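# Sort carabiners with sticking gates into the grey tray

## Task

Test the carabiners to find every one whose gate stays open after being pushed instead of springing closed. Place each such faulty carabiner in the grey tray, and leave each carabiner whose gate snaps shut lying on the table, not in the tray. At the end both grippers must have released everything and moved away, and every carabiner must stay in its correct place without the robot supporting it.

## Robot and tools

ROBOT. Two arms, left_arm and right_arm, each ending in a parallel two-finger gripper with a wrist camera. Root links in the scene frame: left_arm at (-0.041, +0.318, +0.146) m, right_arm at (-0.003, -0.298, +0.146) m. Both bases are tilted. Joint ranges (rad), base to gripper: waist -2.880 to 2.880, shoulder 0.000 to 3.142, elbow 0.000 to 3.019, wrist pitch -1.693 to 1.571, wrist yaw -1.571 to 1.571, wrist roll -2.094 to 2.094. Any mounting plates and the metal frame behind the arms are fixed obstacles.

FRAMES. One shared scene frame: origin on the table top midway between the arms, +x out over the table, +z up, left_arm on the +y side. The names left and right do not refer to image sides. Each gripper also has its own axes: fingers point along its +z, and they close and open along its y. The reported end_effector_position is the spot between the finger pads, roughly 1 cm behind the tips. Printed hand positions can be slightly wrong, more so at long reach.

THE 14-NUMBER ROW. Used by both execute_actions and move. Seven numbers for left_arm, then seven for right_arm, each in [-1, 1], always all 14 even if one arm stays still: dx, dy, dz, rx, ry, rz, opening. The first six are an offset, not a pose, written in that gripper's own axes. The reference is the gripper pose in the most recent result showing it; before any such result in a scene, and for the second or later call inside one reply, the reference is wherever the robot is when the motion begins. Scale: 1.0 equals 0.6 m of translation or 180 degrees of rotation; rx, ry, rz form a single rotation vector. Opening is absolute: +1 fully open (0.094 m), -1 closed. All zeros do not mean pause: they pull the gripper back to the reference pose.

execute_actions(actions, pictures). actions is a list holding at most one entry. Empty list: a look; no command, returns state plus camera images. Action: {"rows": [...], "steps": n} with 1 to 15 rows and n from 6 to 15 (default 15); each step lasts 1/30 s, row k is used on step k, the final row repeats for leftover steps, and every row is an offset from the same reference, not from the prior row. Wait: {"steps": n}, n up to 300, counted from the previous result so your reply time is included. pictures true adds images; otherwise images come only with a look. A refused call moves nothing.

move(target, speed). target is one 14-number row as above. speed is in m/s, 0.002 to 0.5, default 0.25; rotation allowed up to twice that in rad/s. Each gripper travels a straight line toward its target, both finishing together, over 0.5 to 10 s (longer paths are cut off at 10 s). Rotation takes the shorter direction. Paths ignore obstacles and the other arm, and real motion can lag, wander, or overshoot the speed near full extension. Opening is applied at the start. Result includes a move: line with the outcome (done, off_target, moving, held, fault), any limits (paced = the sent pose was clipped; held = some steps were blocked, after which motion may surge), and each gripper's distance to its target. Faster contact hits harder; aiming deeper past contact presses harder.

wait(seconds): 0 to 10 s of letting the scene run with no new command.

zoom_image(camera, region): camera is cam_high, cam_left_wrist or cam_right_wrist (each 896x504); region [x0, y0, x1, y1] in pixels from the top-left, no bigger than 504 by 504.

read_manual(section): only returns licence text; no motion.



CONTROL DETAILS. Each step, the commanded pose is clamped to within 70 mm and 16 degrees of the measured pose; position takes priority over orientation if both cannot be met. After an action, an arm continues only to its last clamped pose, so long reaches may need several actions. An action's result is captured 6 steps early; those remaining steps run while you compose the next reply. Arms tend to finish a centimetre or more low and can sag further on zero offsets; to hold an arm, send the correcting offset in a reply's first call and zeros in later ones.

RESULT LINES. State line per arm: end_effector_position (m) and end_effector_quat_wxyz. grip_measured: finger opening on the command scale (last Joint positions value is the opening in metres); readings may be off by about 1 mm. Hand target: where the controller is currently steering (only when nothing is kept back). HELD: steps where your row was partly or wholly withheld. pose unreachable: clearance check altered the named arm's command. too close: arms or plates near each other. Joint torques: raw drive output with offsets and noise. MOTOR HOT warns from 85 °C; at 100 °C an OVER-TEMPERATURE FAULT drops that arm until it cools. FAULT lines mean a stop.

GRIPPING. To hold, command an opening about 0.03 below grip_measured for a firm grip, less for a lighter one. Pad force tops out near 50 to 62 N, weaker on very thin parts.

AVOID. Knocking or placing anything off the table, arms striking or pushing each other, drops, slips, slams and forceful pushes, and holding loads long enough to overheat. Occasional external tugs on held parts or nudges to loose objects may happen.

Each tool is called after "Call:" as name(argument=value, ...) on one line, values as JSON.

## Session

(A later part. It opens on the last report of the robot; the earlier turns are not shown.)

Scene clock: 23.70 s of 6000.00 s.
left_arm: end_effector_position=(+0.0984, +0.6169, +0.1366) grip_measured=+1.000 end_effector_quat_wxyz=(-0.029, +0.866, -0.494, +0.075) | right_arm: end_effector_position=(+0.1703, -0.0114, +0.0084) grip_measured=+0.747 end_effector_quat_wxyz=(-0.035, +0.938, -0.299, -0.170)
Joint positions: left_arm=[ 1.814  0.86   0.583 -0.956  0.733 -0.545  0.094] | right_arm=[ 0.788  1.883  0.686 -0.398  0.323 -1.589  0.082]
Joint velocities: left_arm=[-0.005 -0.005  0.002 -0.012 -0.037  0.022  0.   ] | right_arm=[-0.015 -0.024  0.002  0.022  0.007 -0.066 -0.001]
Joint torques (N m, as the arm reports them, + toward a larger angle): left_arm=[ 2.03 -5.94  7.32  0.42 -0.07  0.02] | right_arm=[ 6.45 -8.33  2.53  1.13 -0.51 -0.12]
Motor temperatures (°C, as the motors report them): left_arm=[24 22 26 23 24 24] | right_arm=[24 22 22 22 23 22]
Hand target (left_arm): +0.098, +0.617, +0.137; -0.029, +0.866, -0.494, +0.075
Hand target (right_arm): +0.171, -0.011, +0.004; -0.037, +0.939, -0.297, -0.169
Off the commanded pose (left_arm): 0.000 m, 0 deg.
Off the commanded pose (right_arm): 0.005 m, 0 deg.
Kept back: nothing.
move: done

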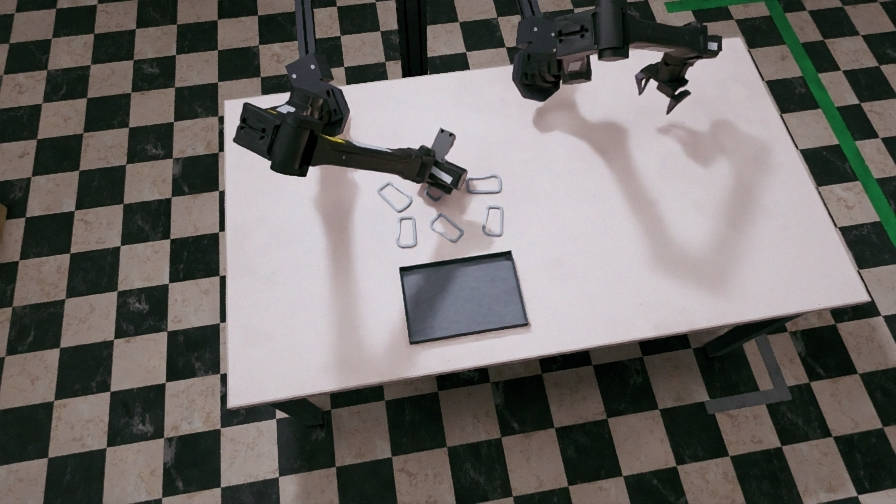

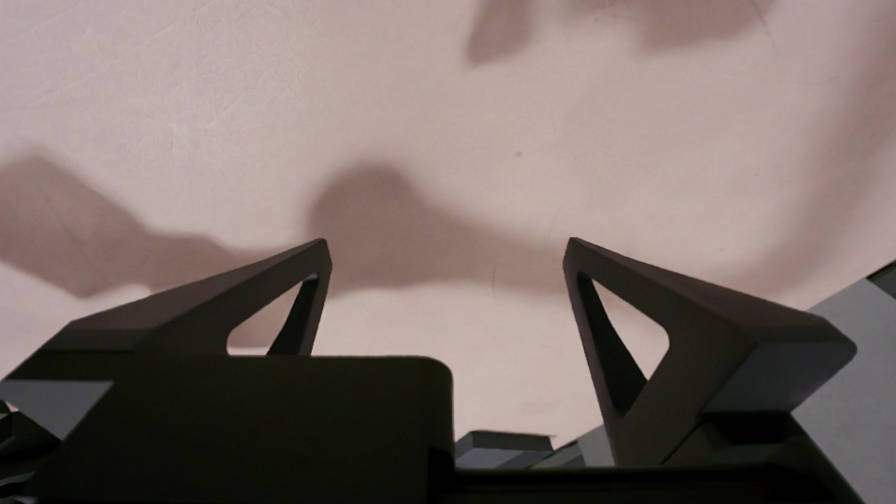

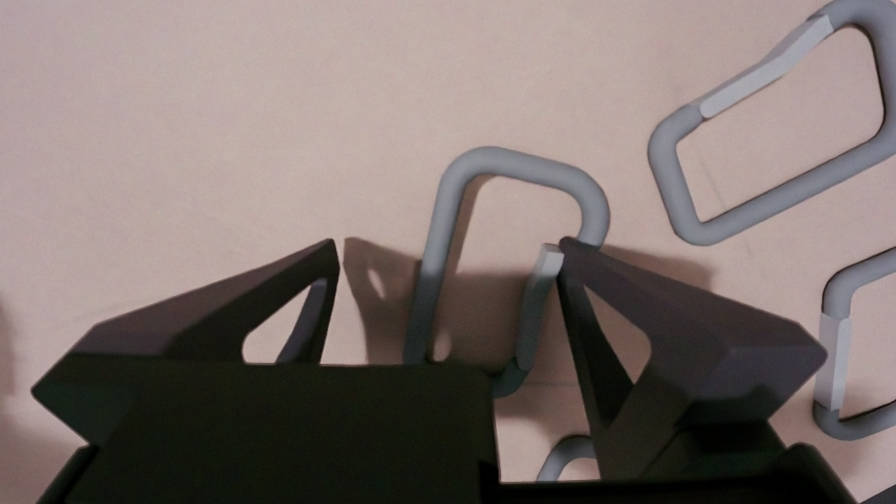

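Call:
move(target=[0,0,0,0,0,0,1,0,0,0,0,0.18,0,0.75], speed=0.15)

Scene clock: 26.20 s of 6000.00 s.
left_arm: end_effector_position=(+0.0984, +0.6169, +0.1366) grip_measured=+1.000 end_effector_quat_wxyz=(-0.029, +0.866, -0.494, +0.075) | right_arm: end_effector_position=(+0.1727, -0.0227, +0.0064) grip_measured=+0.748 end_effector_quat_wxyz=(+0.056, +0.949, -0.295, +0.098)
Joint positions: left_arm=[ 1.814  0.86   0.583 -0.956  0.733 -0.545  0.094] | right_arm=[ 0.999  2.072  0.756 -0.534  0.858 -1.263  0.082]
Joint velocities: left_arm=[-0.005 -0.005 -0.022  0.007 -0.051  0.022  0.   ] | right_arm=[-0.005 -0.015 -0.007 -0.002  0.007 -0.095 -0.002]
Joint torques (N m, as the arm reports them, + toward a larger angle): left_arm=[ 2.01 -5.98  7.32  0.44 -0.07  0.01] | right_arm=[ 8.21 -8.26  4.53 -0.35 -0.19  0.14]
Motor temperatures (°C, as the motors report them): left_arm=[24 22 26 23 24 24] | right_arm=[24 22 22 22 23 22]
Hand target (left_arm): +0.098, +0.617, +0.137; -0.029, +0.866, -0.494, +0.075
Hand target (right_arm): +0.172, -0.013, +0.008; +0.053, +0.948, -0.296, +0.100
Off the commanded pose (left_arm): 0.000 m, 0 deg.
Off the commanded pose (right_arm): 0.012 m, 1 deg.
Kept back: nothing.
move: off_target (right_arm)

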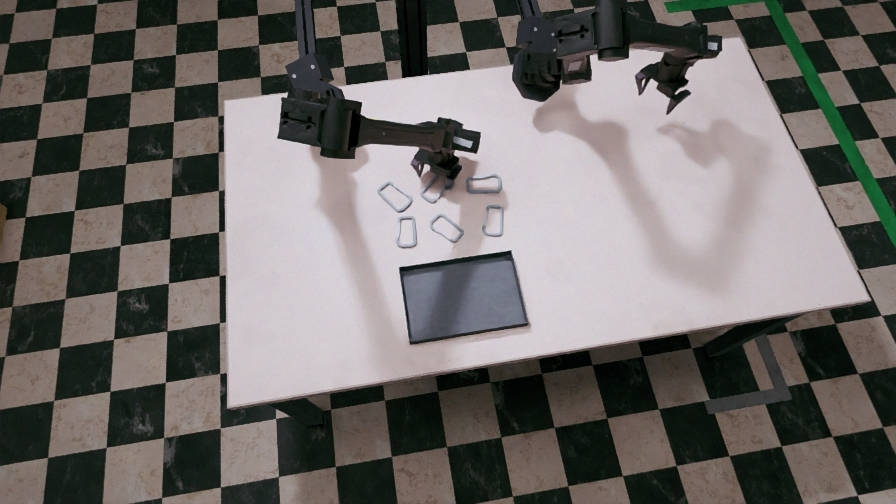

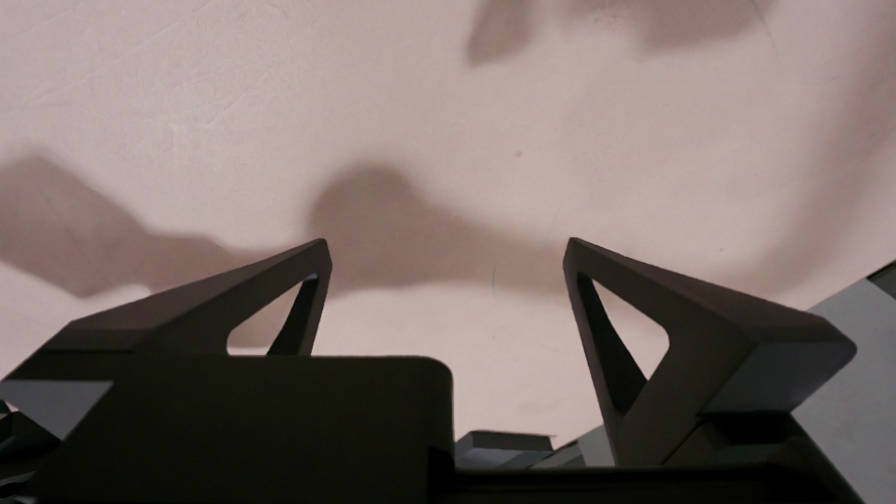

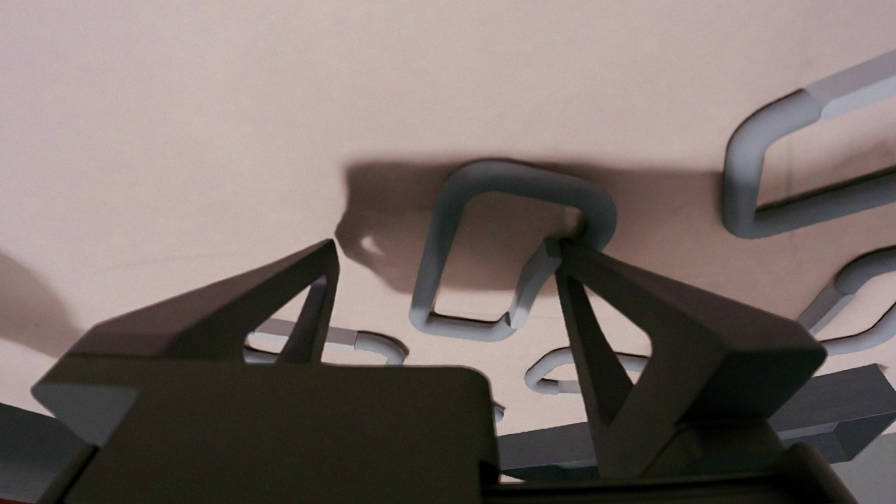

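Call:
move(target=[0,0,0,0,0,0,1,0,0,-0.004,0.015,-0.0705,0.005,0.75], speed=0.2)

Call:
move(target=[0,0,0,0,0,0,1,0,0,0,0,0,0,-0.25], speed=0.2)

Scene clock: 28.60 s of 6000.00 s.
left_arm: end_effector_position=(+0.0984, +0.6169, +0.1366) grip_measured=+1.000 end_effector_quat_wxyz=(-0.029, +0.866, -0.494, +0.075) | right_arm: end_effector_position=(+0.1671, -0.0226, +0.0067) grip_measured=+0.748 end_effector_quat_wxyz=(+0.008, +0.954, -0.301, +0.001)
Joint positions: left_arm=[ 1.814  0.86   0.583 -0.956  0.733 -0.545  0.094] | right_arm=[ 0.936  1.968  0.675 -0.387  0.668 -1.418  0.082]
Joint velocities: left_arm=[-0.005 -0.005 -0.017 -0.007  0.022  0.007  0.   ] | right_arm=[ 0.005  0.015 -0.002  0.002 -0.051  0.007 -0.001]
Joint torques (N m, as the arm reports them, + toward a larger angle): left_arm=[ 1.99 -5.92  7.31  0.43 -0.07  0.02] | right_arm=[  6.64 -10.44   2.31   1.25  -0.46  -0.07]
Motor temperatures (°C, as the motors report them): left_arm=[24 22 26 23 24 24] | right_arm=[24 22 22 22 23 22]
Hand target (left_arm): +0.098, +0.617, +0.137; -0.029, +0.866, -0.494, +0.075
Hand target (right_arm): +0.172, -0.022, +0.009; -0.001, +0.953, -0.304, +0.000
Off the commanded pose (left_arm): 0.000 m, 0 deg.
Off the commanded pose (right_arm): 0.006 m, 1 deg.
Kept back: nothing.
move: done

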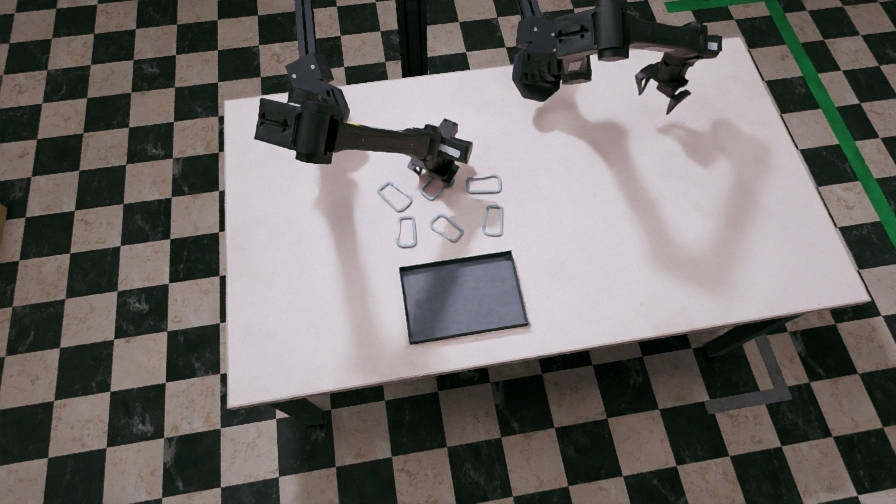

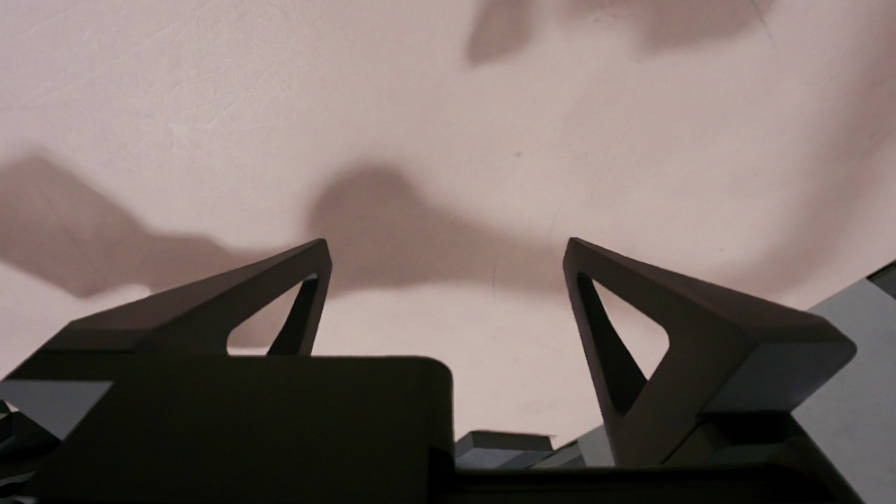

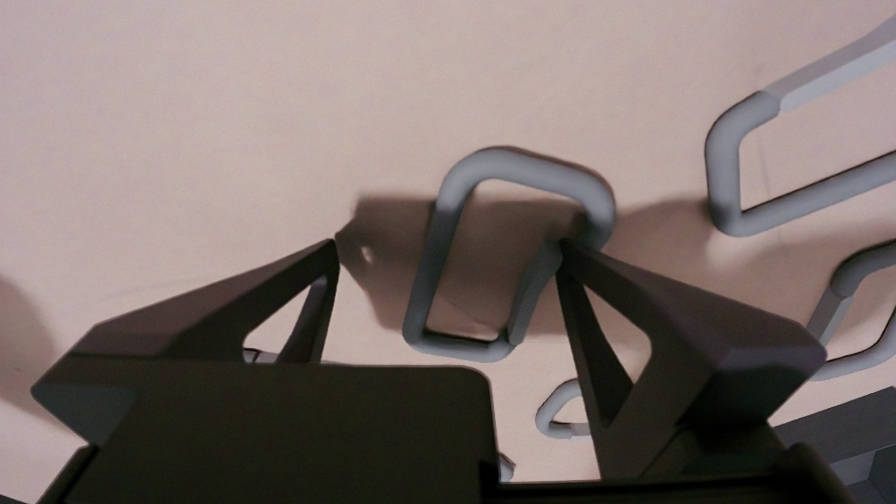

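Scene clock: 29.10 s of 6000.00 s.
left_arm: end_effector_position=(+0.0984, +0.6169, +0.1366) grip_measured=+1.000 end_effector_quat_wxyz=(-0.029, +0.866, -0.494, +0.075) | right_arm: end_effector_position=(+0.1671, -0.0225, +0.0067) grip_measured=-0.243 end_effector_quat_wxyz=(+0.008, +0.954, -0.301, +0.001)
Joint positions: left_arm=[ 1.814  0.86   0.583 -0.956  0.733 -0.545  0.094] | right_arm=[ 0.936  1.968  0.675 -0.387  0.668 -1.418  0.036]
Joint velocities: left_arm=[ 0.005 -0.015  0.007  0.027 -0.037  0.066  0.   ] | right_arm=[-0.015 -0.015 -0.002 -0.007  0.022 -0.007  0.001]
Joint torques (N m, as the arm reports them, + toward a larger angle): left_arm=[ 1.99 -5.93  7.32  0.43 -0.07  0.02] | right_arm=[ 7.1  -8.74  2.87  0.35 -0.32  0.03]
Motor temperatures (°C, as the motors report them): left_arm=[24 22 26 23 24 24] | right_arm=[24 22 22 22 23 22]
Hand target (left_arm): +0.098, +0.617, +0.137; -0.029, +0.866, -0.494, +0.075
Hand target (right_arm): +0.167, -0.023, +0.007; +0.008, +0.954, -0.301, +0.001
Off the commanded pose (left_arm): 0.000 m, 0 deg.
Off the commanded pose (right_arm): 0.000 m, 0 deg.
Kept back: nothing.
move: done

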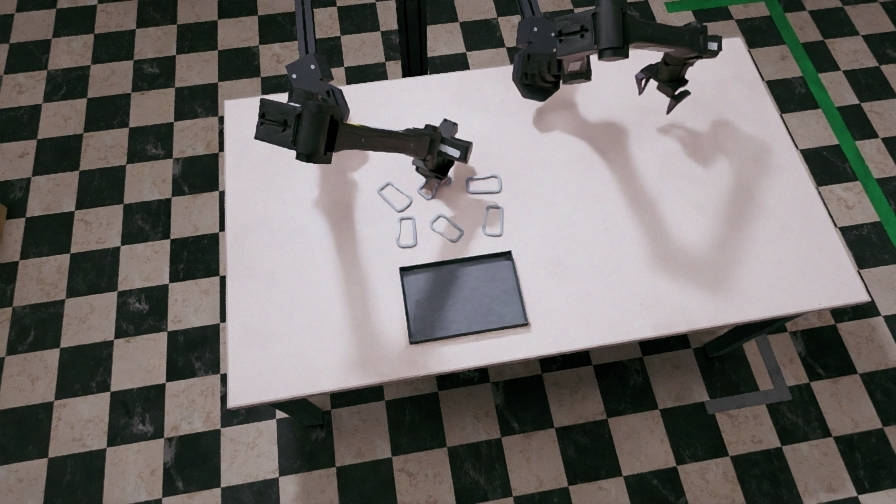

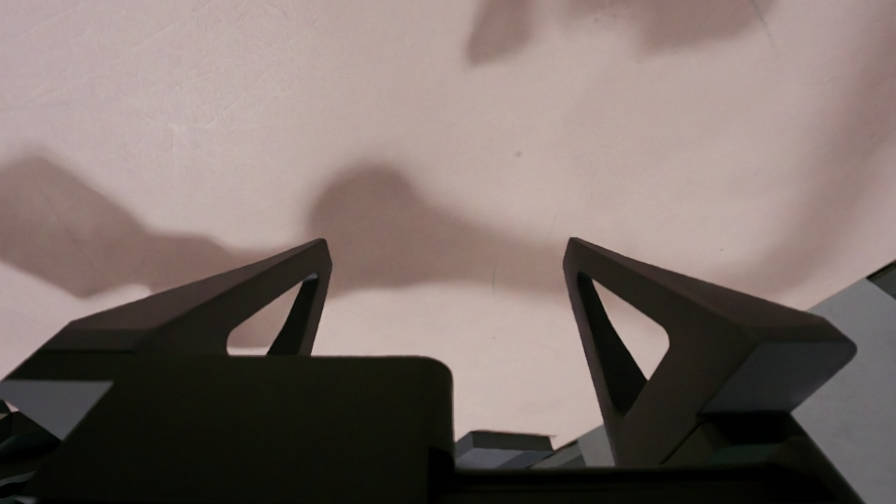

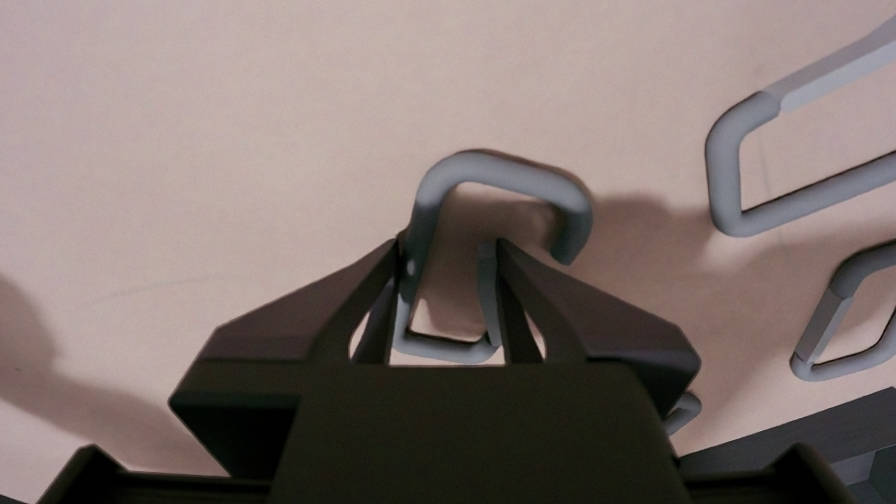

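Call:
move(target=[0,0,0,0,0,0,1,0,0,-0.03,0,0,0,-0.25], speed=0.03)

Scene clock: 30.90 s of 6000.00 s.
left_arm: end_effector_position=(+0.0984, +0.6169, +0.1366) grip_measured=+1.000 end_effector_quat_wxyz=(-0.029, +0.866, -0.494, +0.075) | right_arm: end_effector_position=(+0.1656, -0.0282, +0.0144) grip_measured=-0.243 end_effector_quat_wxyz=(+0.018, +0.954, -0.299, +0.000)
Joint positions: left_arm=[ 1.814  0.86   0.583 -0.956  0.733 -0.545  0.094] | right_arm=[ 0.949  1.948  0.675 -0.442  0.668 -1.392  0.036]
Joint velocities: left_arm=[-0.005 -0.005 -0.002 -0.012  0.007 -0.051  0.   ] | right_arm=[-0.005  0.005  0.002  0.007  0.037 -0.022 -0.   ]
Joint torques (N m, as the arm reports them, + toward a larger angle): left_arm=[ 1.98 -5.95  7.32  0.43 -0.07  0.01] | right_arm=[  8.7  -10.7    3.36  -0.26  -0.45   0.13]
Motor temperatures (°C, as the motors report them): left_arm=[24 22 26 23 24 24] | right_arm=[24 22 22 22 23 22]
Hand target (left_arm): +0.098, +0.617, +0.137; -0.029, +0.866, -0.494, +0.075
Hand target (right_arm): +0.167, -0.022, +0.024; +0.008, +0.954, -0.301, +0.001
Off the commanded pose (left_arm): 0.000 m, 0 deg.
Off the commanded pose (right_arm): 0.012 m, 1 deg.
Kept back: nothing.
move: off_target (right_arm)

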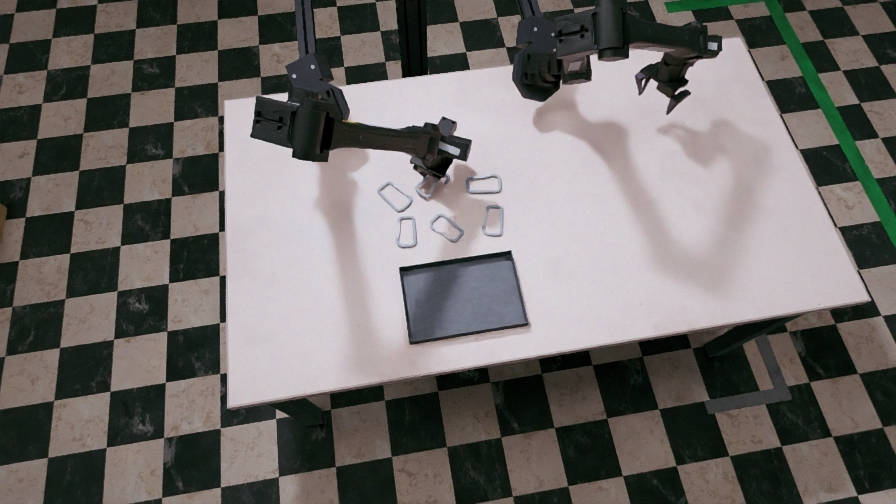

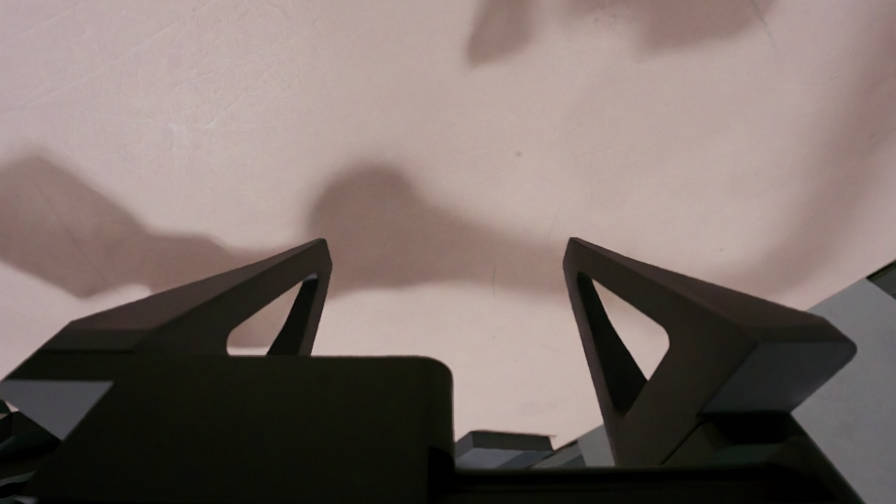

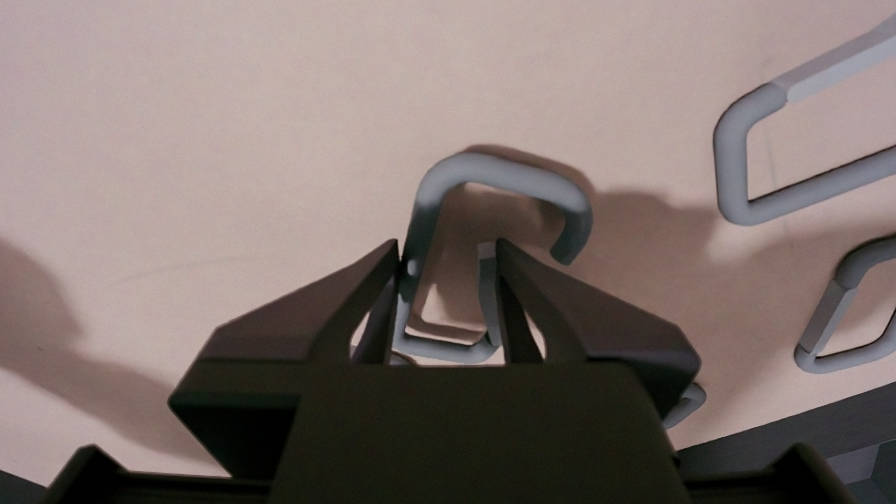

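Call:
move(target=[0,0,0,0,0,0,1,0.135,-0.27,-0.06,0.011,-0.004,-0.127,-0.25], speed=0.2)

Scene clock: 33.13 s of 6000.00 s.
left_arm: end_effector_position=(+0.0984, +0.6169, +0.1366) grip_measured=+1.000 end_effector_quat_wxyz=(-0.029, +0.866, -0.494, +0.075) | right_arm: end_effector_position=(+0.3168, +0.0539, +0.0441) grip_measured=-0.243 end_effector_quat_wxyz=(-0.000, +0.994, -0.108, -0.003)
Joint positions: left_arm=[ 1.814  0.86   0.583 -0.956  0.733 -0.545  0.094] | right_arm=[ 0.817  1.95   1.083 -0.703  0.662 -1.975  0.036]
Joint velocities: left_arm=[-0.005  0.005  0.002 -0.007  0.007 -0.022  0.   ] | right_arm=[-0.015 -0.015  0.002  0.012  0.007  0.051  0.   ]
Joint torques (N m, as the arm reports them, + toward a larger angle): left_arm=[ 1.99 -5.98  7.32  0.44 -0.07  0.02] | right_arm=[  8.81 -11.68   6.25  -0.22  -0.45  -0.08]
Motor temperatures (°C, as the motors report them): left_arm=[24 22 26 23 24 24] | right_arm=[24 22 22 22 23 22]
Hand target (left_arm): +0.098, +0.617, +0.137; -0.029, +0.866, -0.494, +0.075
Hand target (right_arm): +0.325, +0.059, +0.045; -0.001, +0.995, -0.104, -0.005
Off the commanded pose (left_arm): 0.000 m, 0 deg.
Off the commanded pose (right_arm): 0.010 m, 1 deg.
Kept back: nothing.
move: done

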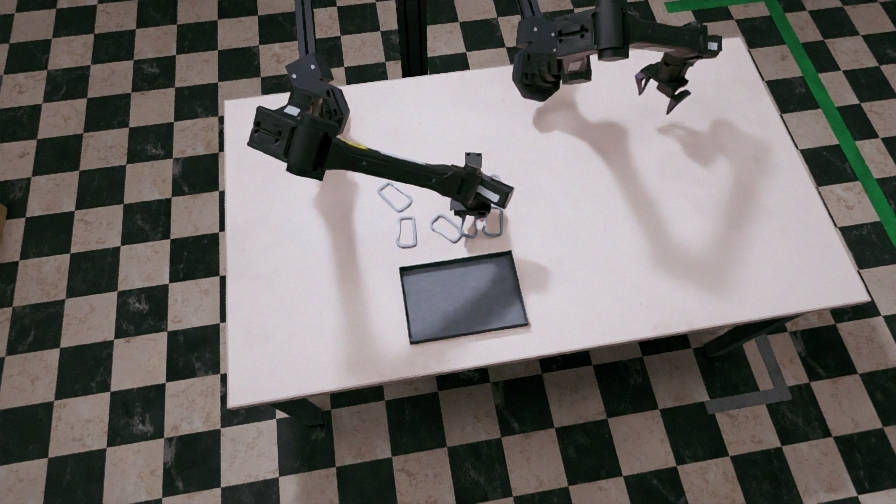

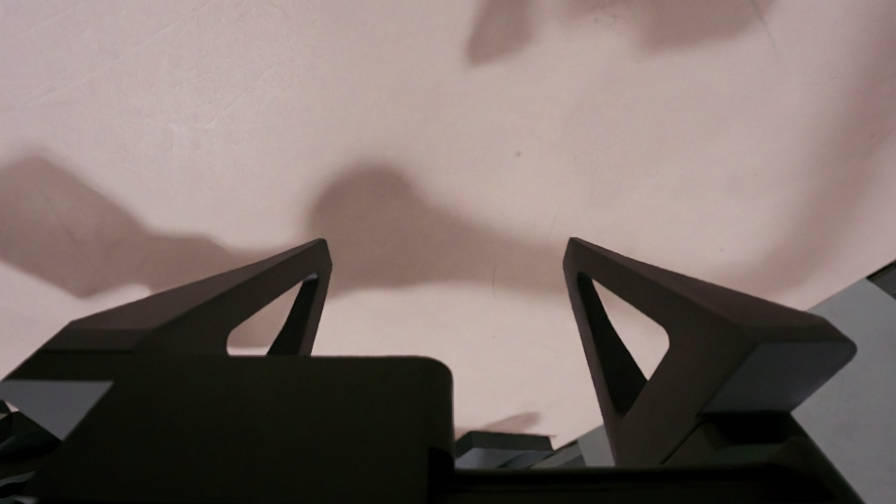

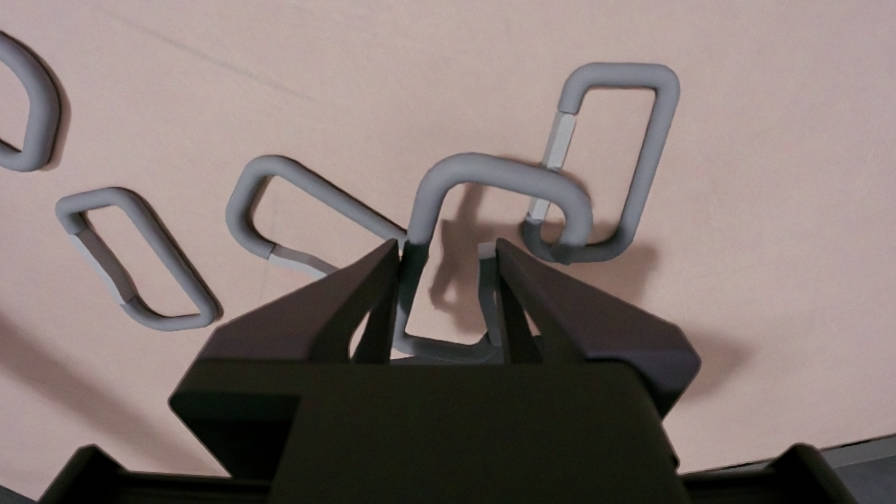

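Call:
move(target=[0,0,0,0,0,0,1,0.02,0,0.047,0,0,0,-0.25], speed=0.08)

Call:
move(target=[0,0,0,0,0,0,1,0.055,0,0,0,0,0,-0.25], speed=0.03)

Scene clock: 35.37 s of 6000.00 s.
left_arm: end_effector_position=(+0.0984, +0.6169, +0.1366) grip_measured=+1.000 end_effector_quat_wxyz=(-0.029, +0.866, -0.494, +0.075) | right_arm: end_effector_position=(+0.3254, +0.0472, +0.0172) grip_measured=-0.243 end_effector_quat_wxyz=(+0.006, +0.994, -0.110, -0.007)
Joint positions: left_arm=[ 1.814  0.86   0.583 -0.956  0.733 -0.545  0.094] | right_arm=[ 0.764  1.982  1.083 -0.646  0.662 -2.027  0.036]
Joint velocities: left_arm=[-0.015 -0.005 -0.007  0.012 -0.007 -0.037  0.   ] | right_arm=[ 0.005 -0.005 -0.007 -0.007 -0.051 -0.037  0.   ]
Joint torques (N m, as the arm reports them, + toward a larger angle): left_arm=[ 1.99 -5.92  7.33  0.44 -0.07  0.02] | right_arm=[  9.14 -12.21   4.19   1.08  -0.38  -0.08]
Motor temperatures (°C, as the motors report them): left_arm=[24 22 26 23 24 24] | right_arm=[24 22 22 22 23 22]
Hand target (left_arm): +0.098, +0.617, +0.137; -0.029, +0.866, -0.494, +0.075
Hand target (right_arm): +0.328, +0.051, +0.016; -0.000, +0.994, -0.108, -0.004
Off the commanded pose (left_arm): 0.000 m, 0 deg.
Off the commanded pose (right_arm): 0.005 m, 1 deg.
Kept back: nothing.
move: done

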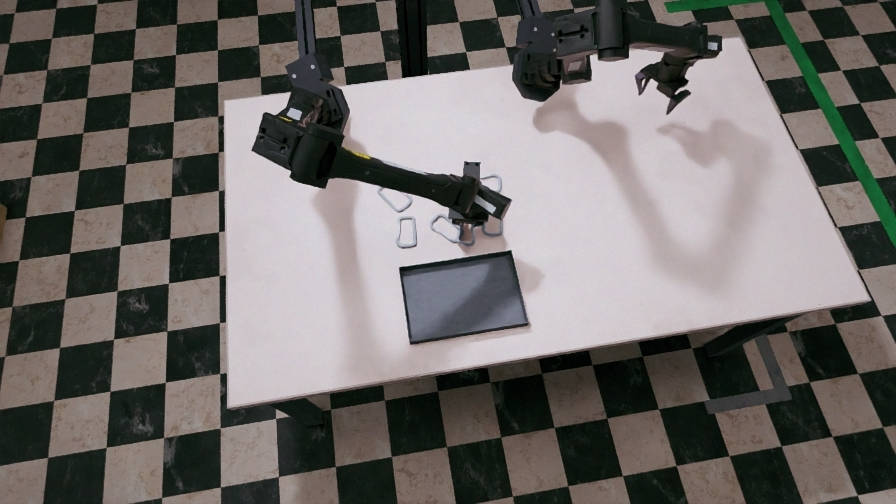

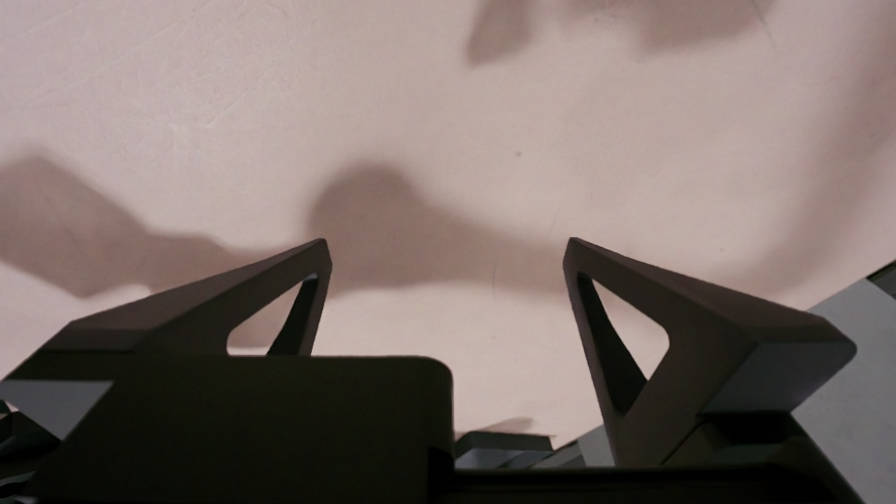

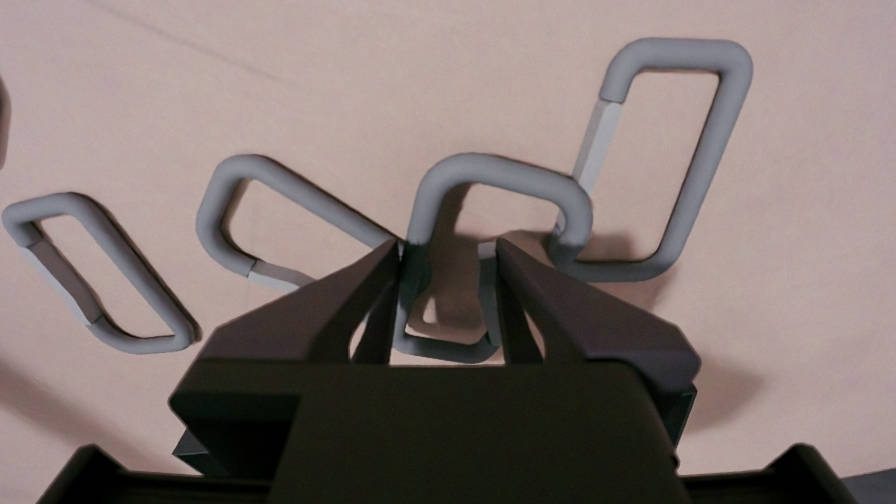

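Scene clock: 36.80 s of 6000.00 s.
left_arm: end_effector_position=(+0.0984, +0.6169, +0.1366) grip_measured=+1.000 end_effector_quat_wxyz=(-0.029, +0.866, -0.494, +0.075) | right_arm: end_effector_position=(+0.3332, +0.0389, +0.0118) grip_measured=-0.243 end_effector_quat_wxyz=(+0.012, +0.995, -0.099, -0.011)
Joint positions: left_arm=[ 1.814  0.86   0.583 -0.956  0.733 -0.545  0.094] | right_arm=[ 0.738  1.978  1.087 -0.654  0.662 -2.071  0.036]
Joint velocities: left_arm=[-0.015 -0.005 -0.012 -0.017 -0.051  0.022  0.   ] | right_arm=[-0.015 -0.005  0.007 -0.012 -0.066  0.051  0.001]
Joint torques (N m, as the arm reports them, + toward a larger angle): left_arm=[ 1.97 -5.97  7.31  0.43 -0.08  0.02] | right_arm=[  7.86 -14.19   6.23  -0.26  -0.4   -0.13]
Motor temperatures (°C, as the motors report them): left_arm=[24 22 26 23 24 24] | right_arm=[24 22 22 22 23 22]
Hand target (left_arm): +0.098, +0.617, +0.137; -0.029, +0.866, -0.494, +0.075
Hand target (right_arm): +0.357, +0.039, +0.017; +0.006, +0.994, -0.110, -0.006
Off the commanded pose (left_arm): 0.000 m, 0 deg.
Off the commanded pose (right_arm): 0.025 m, 2 deg.
Kept back: nothing.
move: off_target (right_arm)

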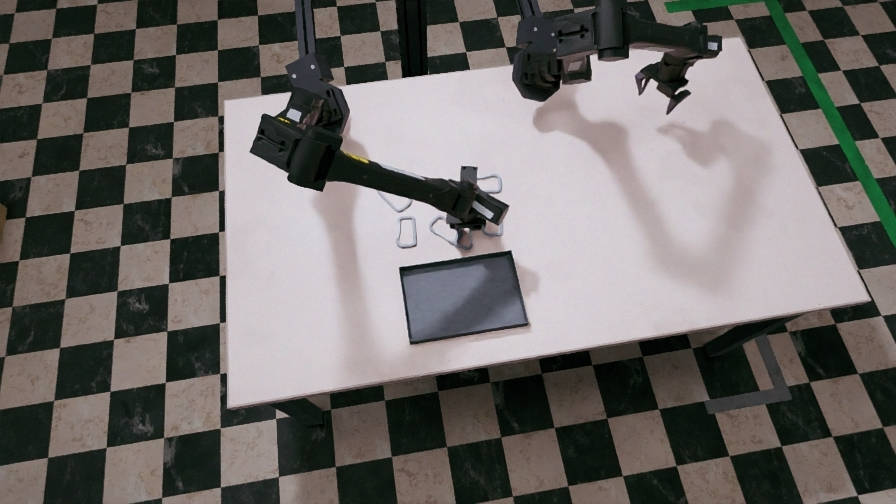

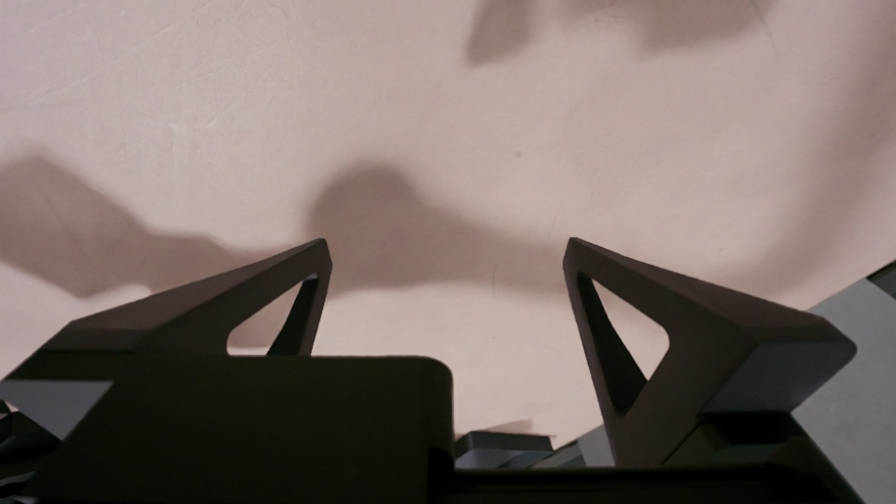

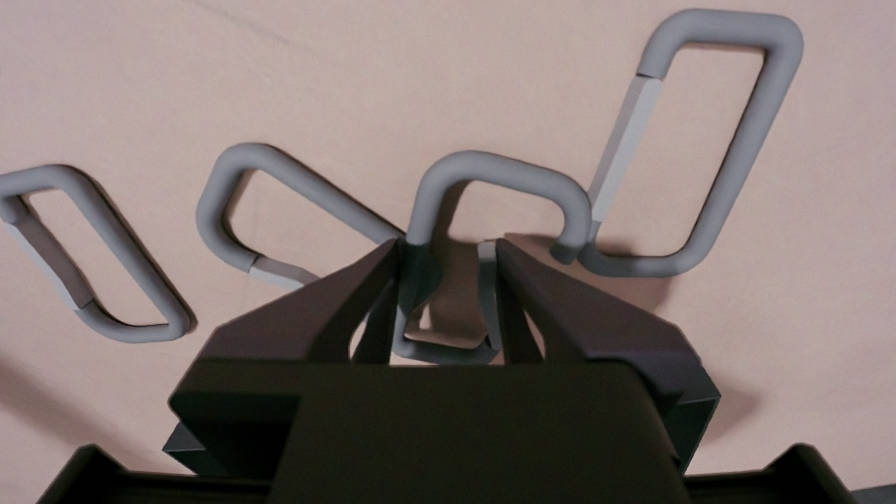

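Call:
move(target=[0,0,0,0,0,0,1,0.075,-0.035,-0.03,0.01,0,0.02,-0.25], speed=0.05)

Scene clock: 38.40 s of 6000.00 s.
left_arm: end_effector_position=(+0.0984, +0.6169, +0.1366) grip_measured=+1.000 end_effector_quat_wxyz=(-0.029, +0.866, -0.494, +0.075) | right_arm: end_effector_position=(+0.3591, +0.0454, +0.0178) grip_measured=-0.243 end_effector_quat_wxyz=(+0.008, +0.994, -0.112, -0.015)
Joint positions: left_arm=[ 1.814  0.86   0.583 -0.956  0.733 -0.545  0.094] | right_arm=[ 0.719  1.978  1.154 -0.702  0.649 -2.072  0.036]
Joint velocities: left_arm=[-0.005 -0.005 -0.012  0.002  0.022 -0.051  0.   ] | right_arm=[ 0.005  0.005  0.007 -0.017  0.081 -0.066 -0.002]
Joint torques (N m, as the arm reports them, + toward a larger angle): left_arm=[ 2.04 -5.94  7.32  0.42 -0.07  0.01] | right_arm=[  8.89 -14.33   6.8   -0.39  -0.45   0.07]
Motor temperatures (°C, as the motors report them): left_arm=[24 22 26 23 24 24] | right_arm=[24 22 22 22 23 22]
Hand target (left_arm): +0.098, +0.617, +0.137; -0.029, +0.866, -0.494, +0.075
Hand target (right_arm): +0.382, +0.050, +0.029; -0.003, +0.991, -0.130, -0.009
Off the commanded pose (left_arm): 0.000 m, 0 deg.
Off the commanded pose (right_arm): 0.026 m, 3 deg.
Kept back: nothing.
move: off_target (right_arm)

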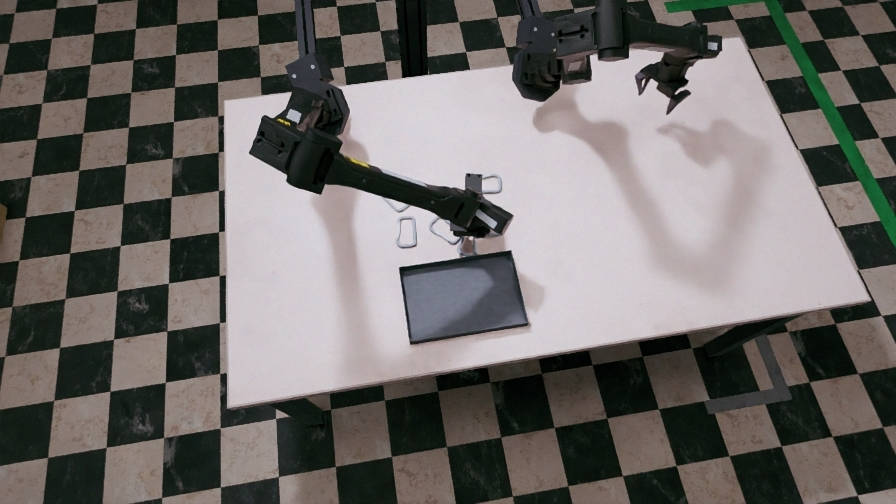

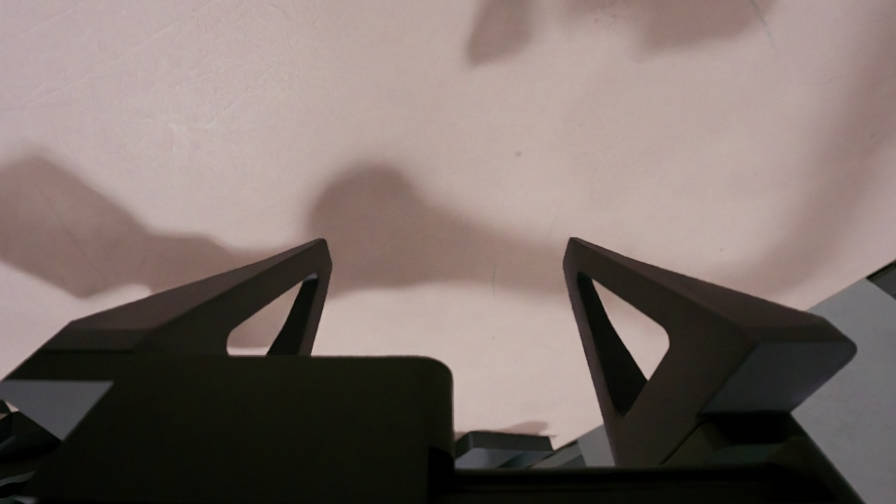

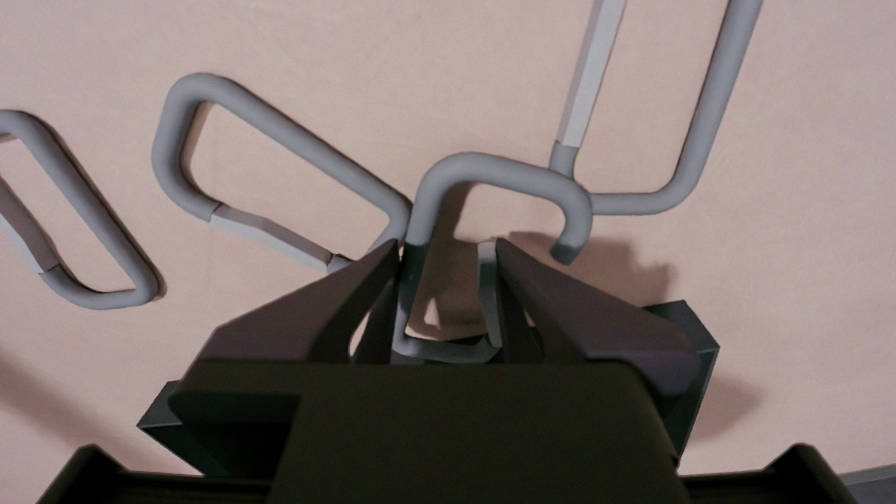

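Call:
zoom_image(camera="cam_high", region=[390, 200, 540, 290])

Region (390, 200, 540, 290) of cam_high's 896x504 image, scaled by 3.360, with more detail than that image has; it fills the top 302 rows of this view, and the rest is white.

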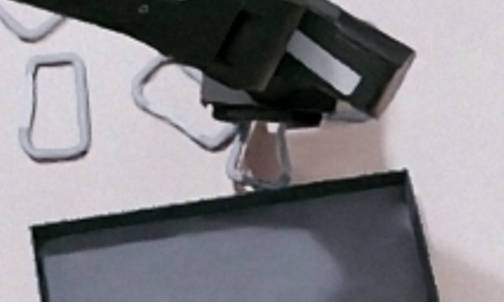

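Call:
move(target=[0,0,0,0,0,0,1,0.07,-0.02,-0.013,0.007,0,0.01,-0.25], speed=0.04)

Scene clock: 40.17 s of 6000.00 s.
left_arm: end_effector_position=(+0.0984, +0.6169, +0.1366) grip_measured=+1.000 end_effector_quat_wxyz=(-0.029, +0.866, -0.494, +0.075) | right_arm: end_effector_position=(+0.3808, +0.0422, +0.0149) grip_measured=-0.243 end_effector_quat_wxyz=(+0.007, +0.992, -0.121, -0.020)
Joint positions: left_arm=[ 1.814  0.86   0.583 -0.956  0.733 -0.545  0.094] | right_arm=[ 0.685  1.978  1.195 -0.722  0.639 -2.092  0.036]
Joint velocities: left_arm=[-0.015  0.005  0.007 -0.007 -0.037 -0.051  0.   ] | right_arm=[-0.005  0.005 -0.012 -0.007 -0.051 -0.095 -0.001]
Joint torques (N m, as the arm reports them, + toward a larger angle): left_arm=[ 1.99 -5.95  7.32  0.44 -0.07  0.01] | right_arm=[  9.96 -14.34   7.03  -0.28  -0.45  -0.1 ]
Motor temperatures (°C, as the motors report them): left_arm=[24 22 26 23 24 24] | right_arm=[24 22 22 22 23 22]
Hand target (left_arm): +0.098, +0.617, +0.137; -0.029, +0.866, -0.494, +0.075
Hand target (right_arm): +0.402, +0.047, +0.024; -0.003, +0.992, -0.128, -0.013
Off the commanded pose (left_arm): 0.000 m, 0 deg.
Off the commanded pose (right_arm): 0.025 m, 2 deg.
Kept back: nothing.
move: off_target (right_arm)

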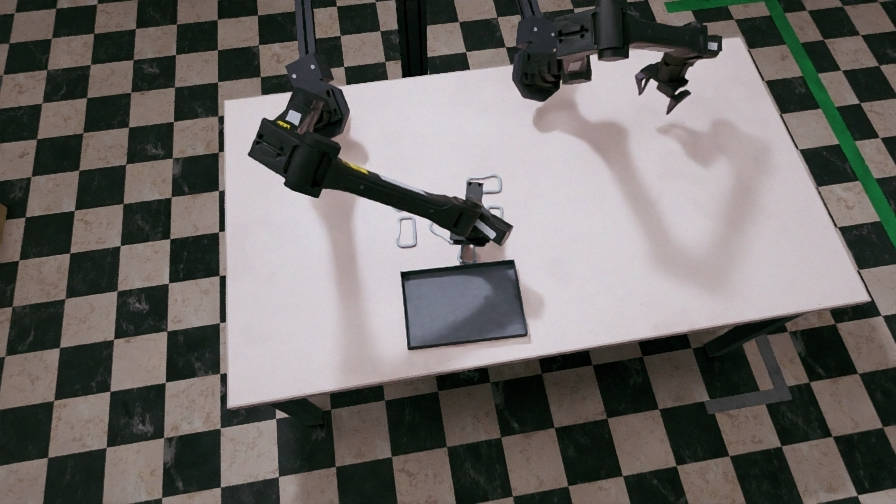

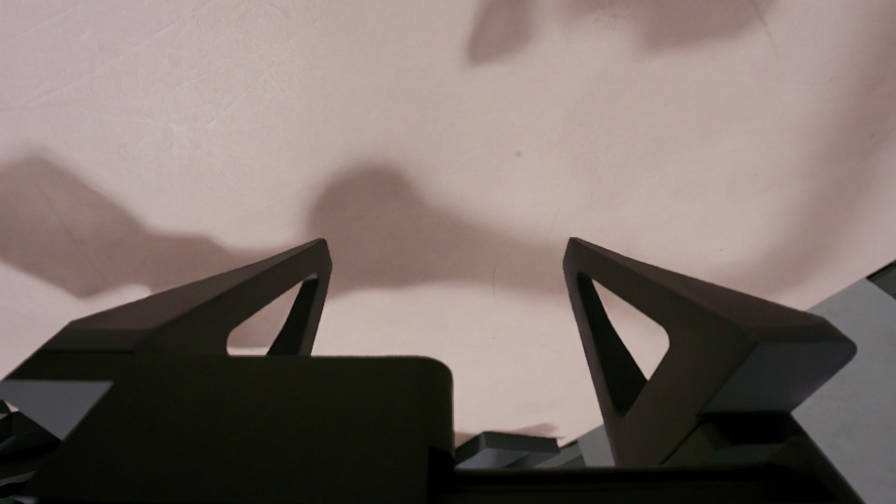

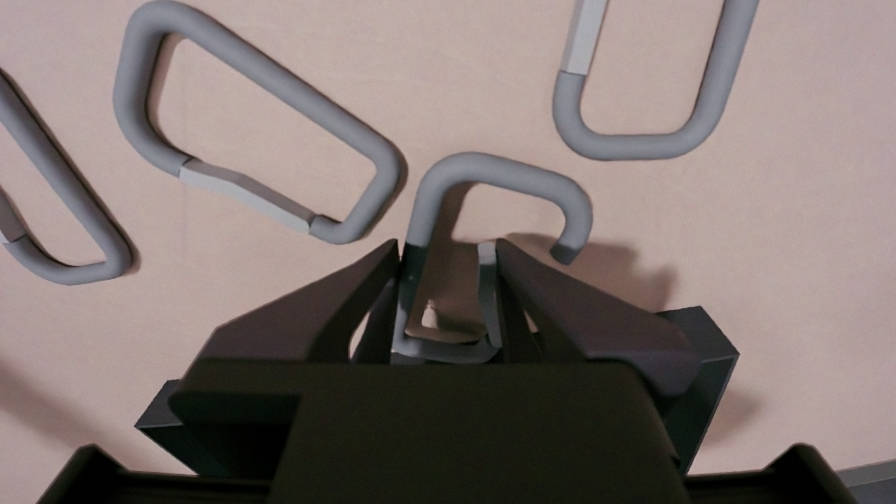

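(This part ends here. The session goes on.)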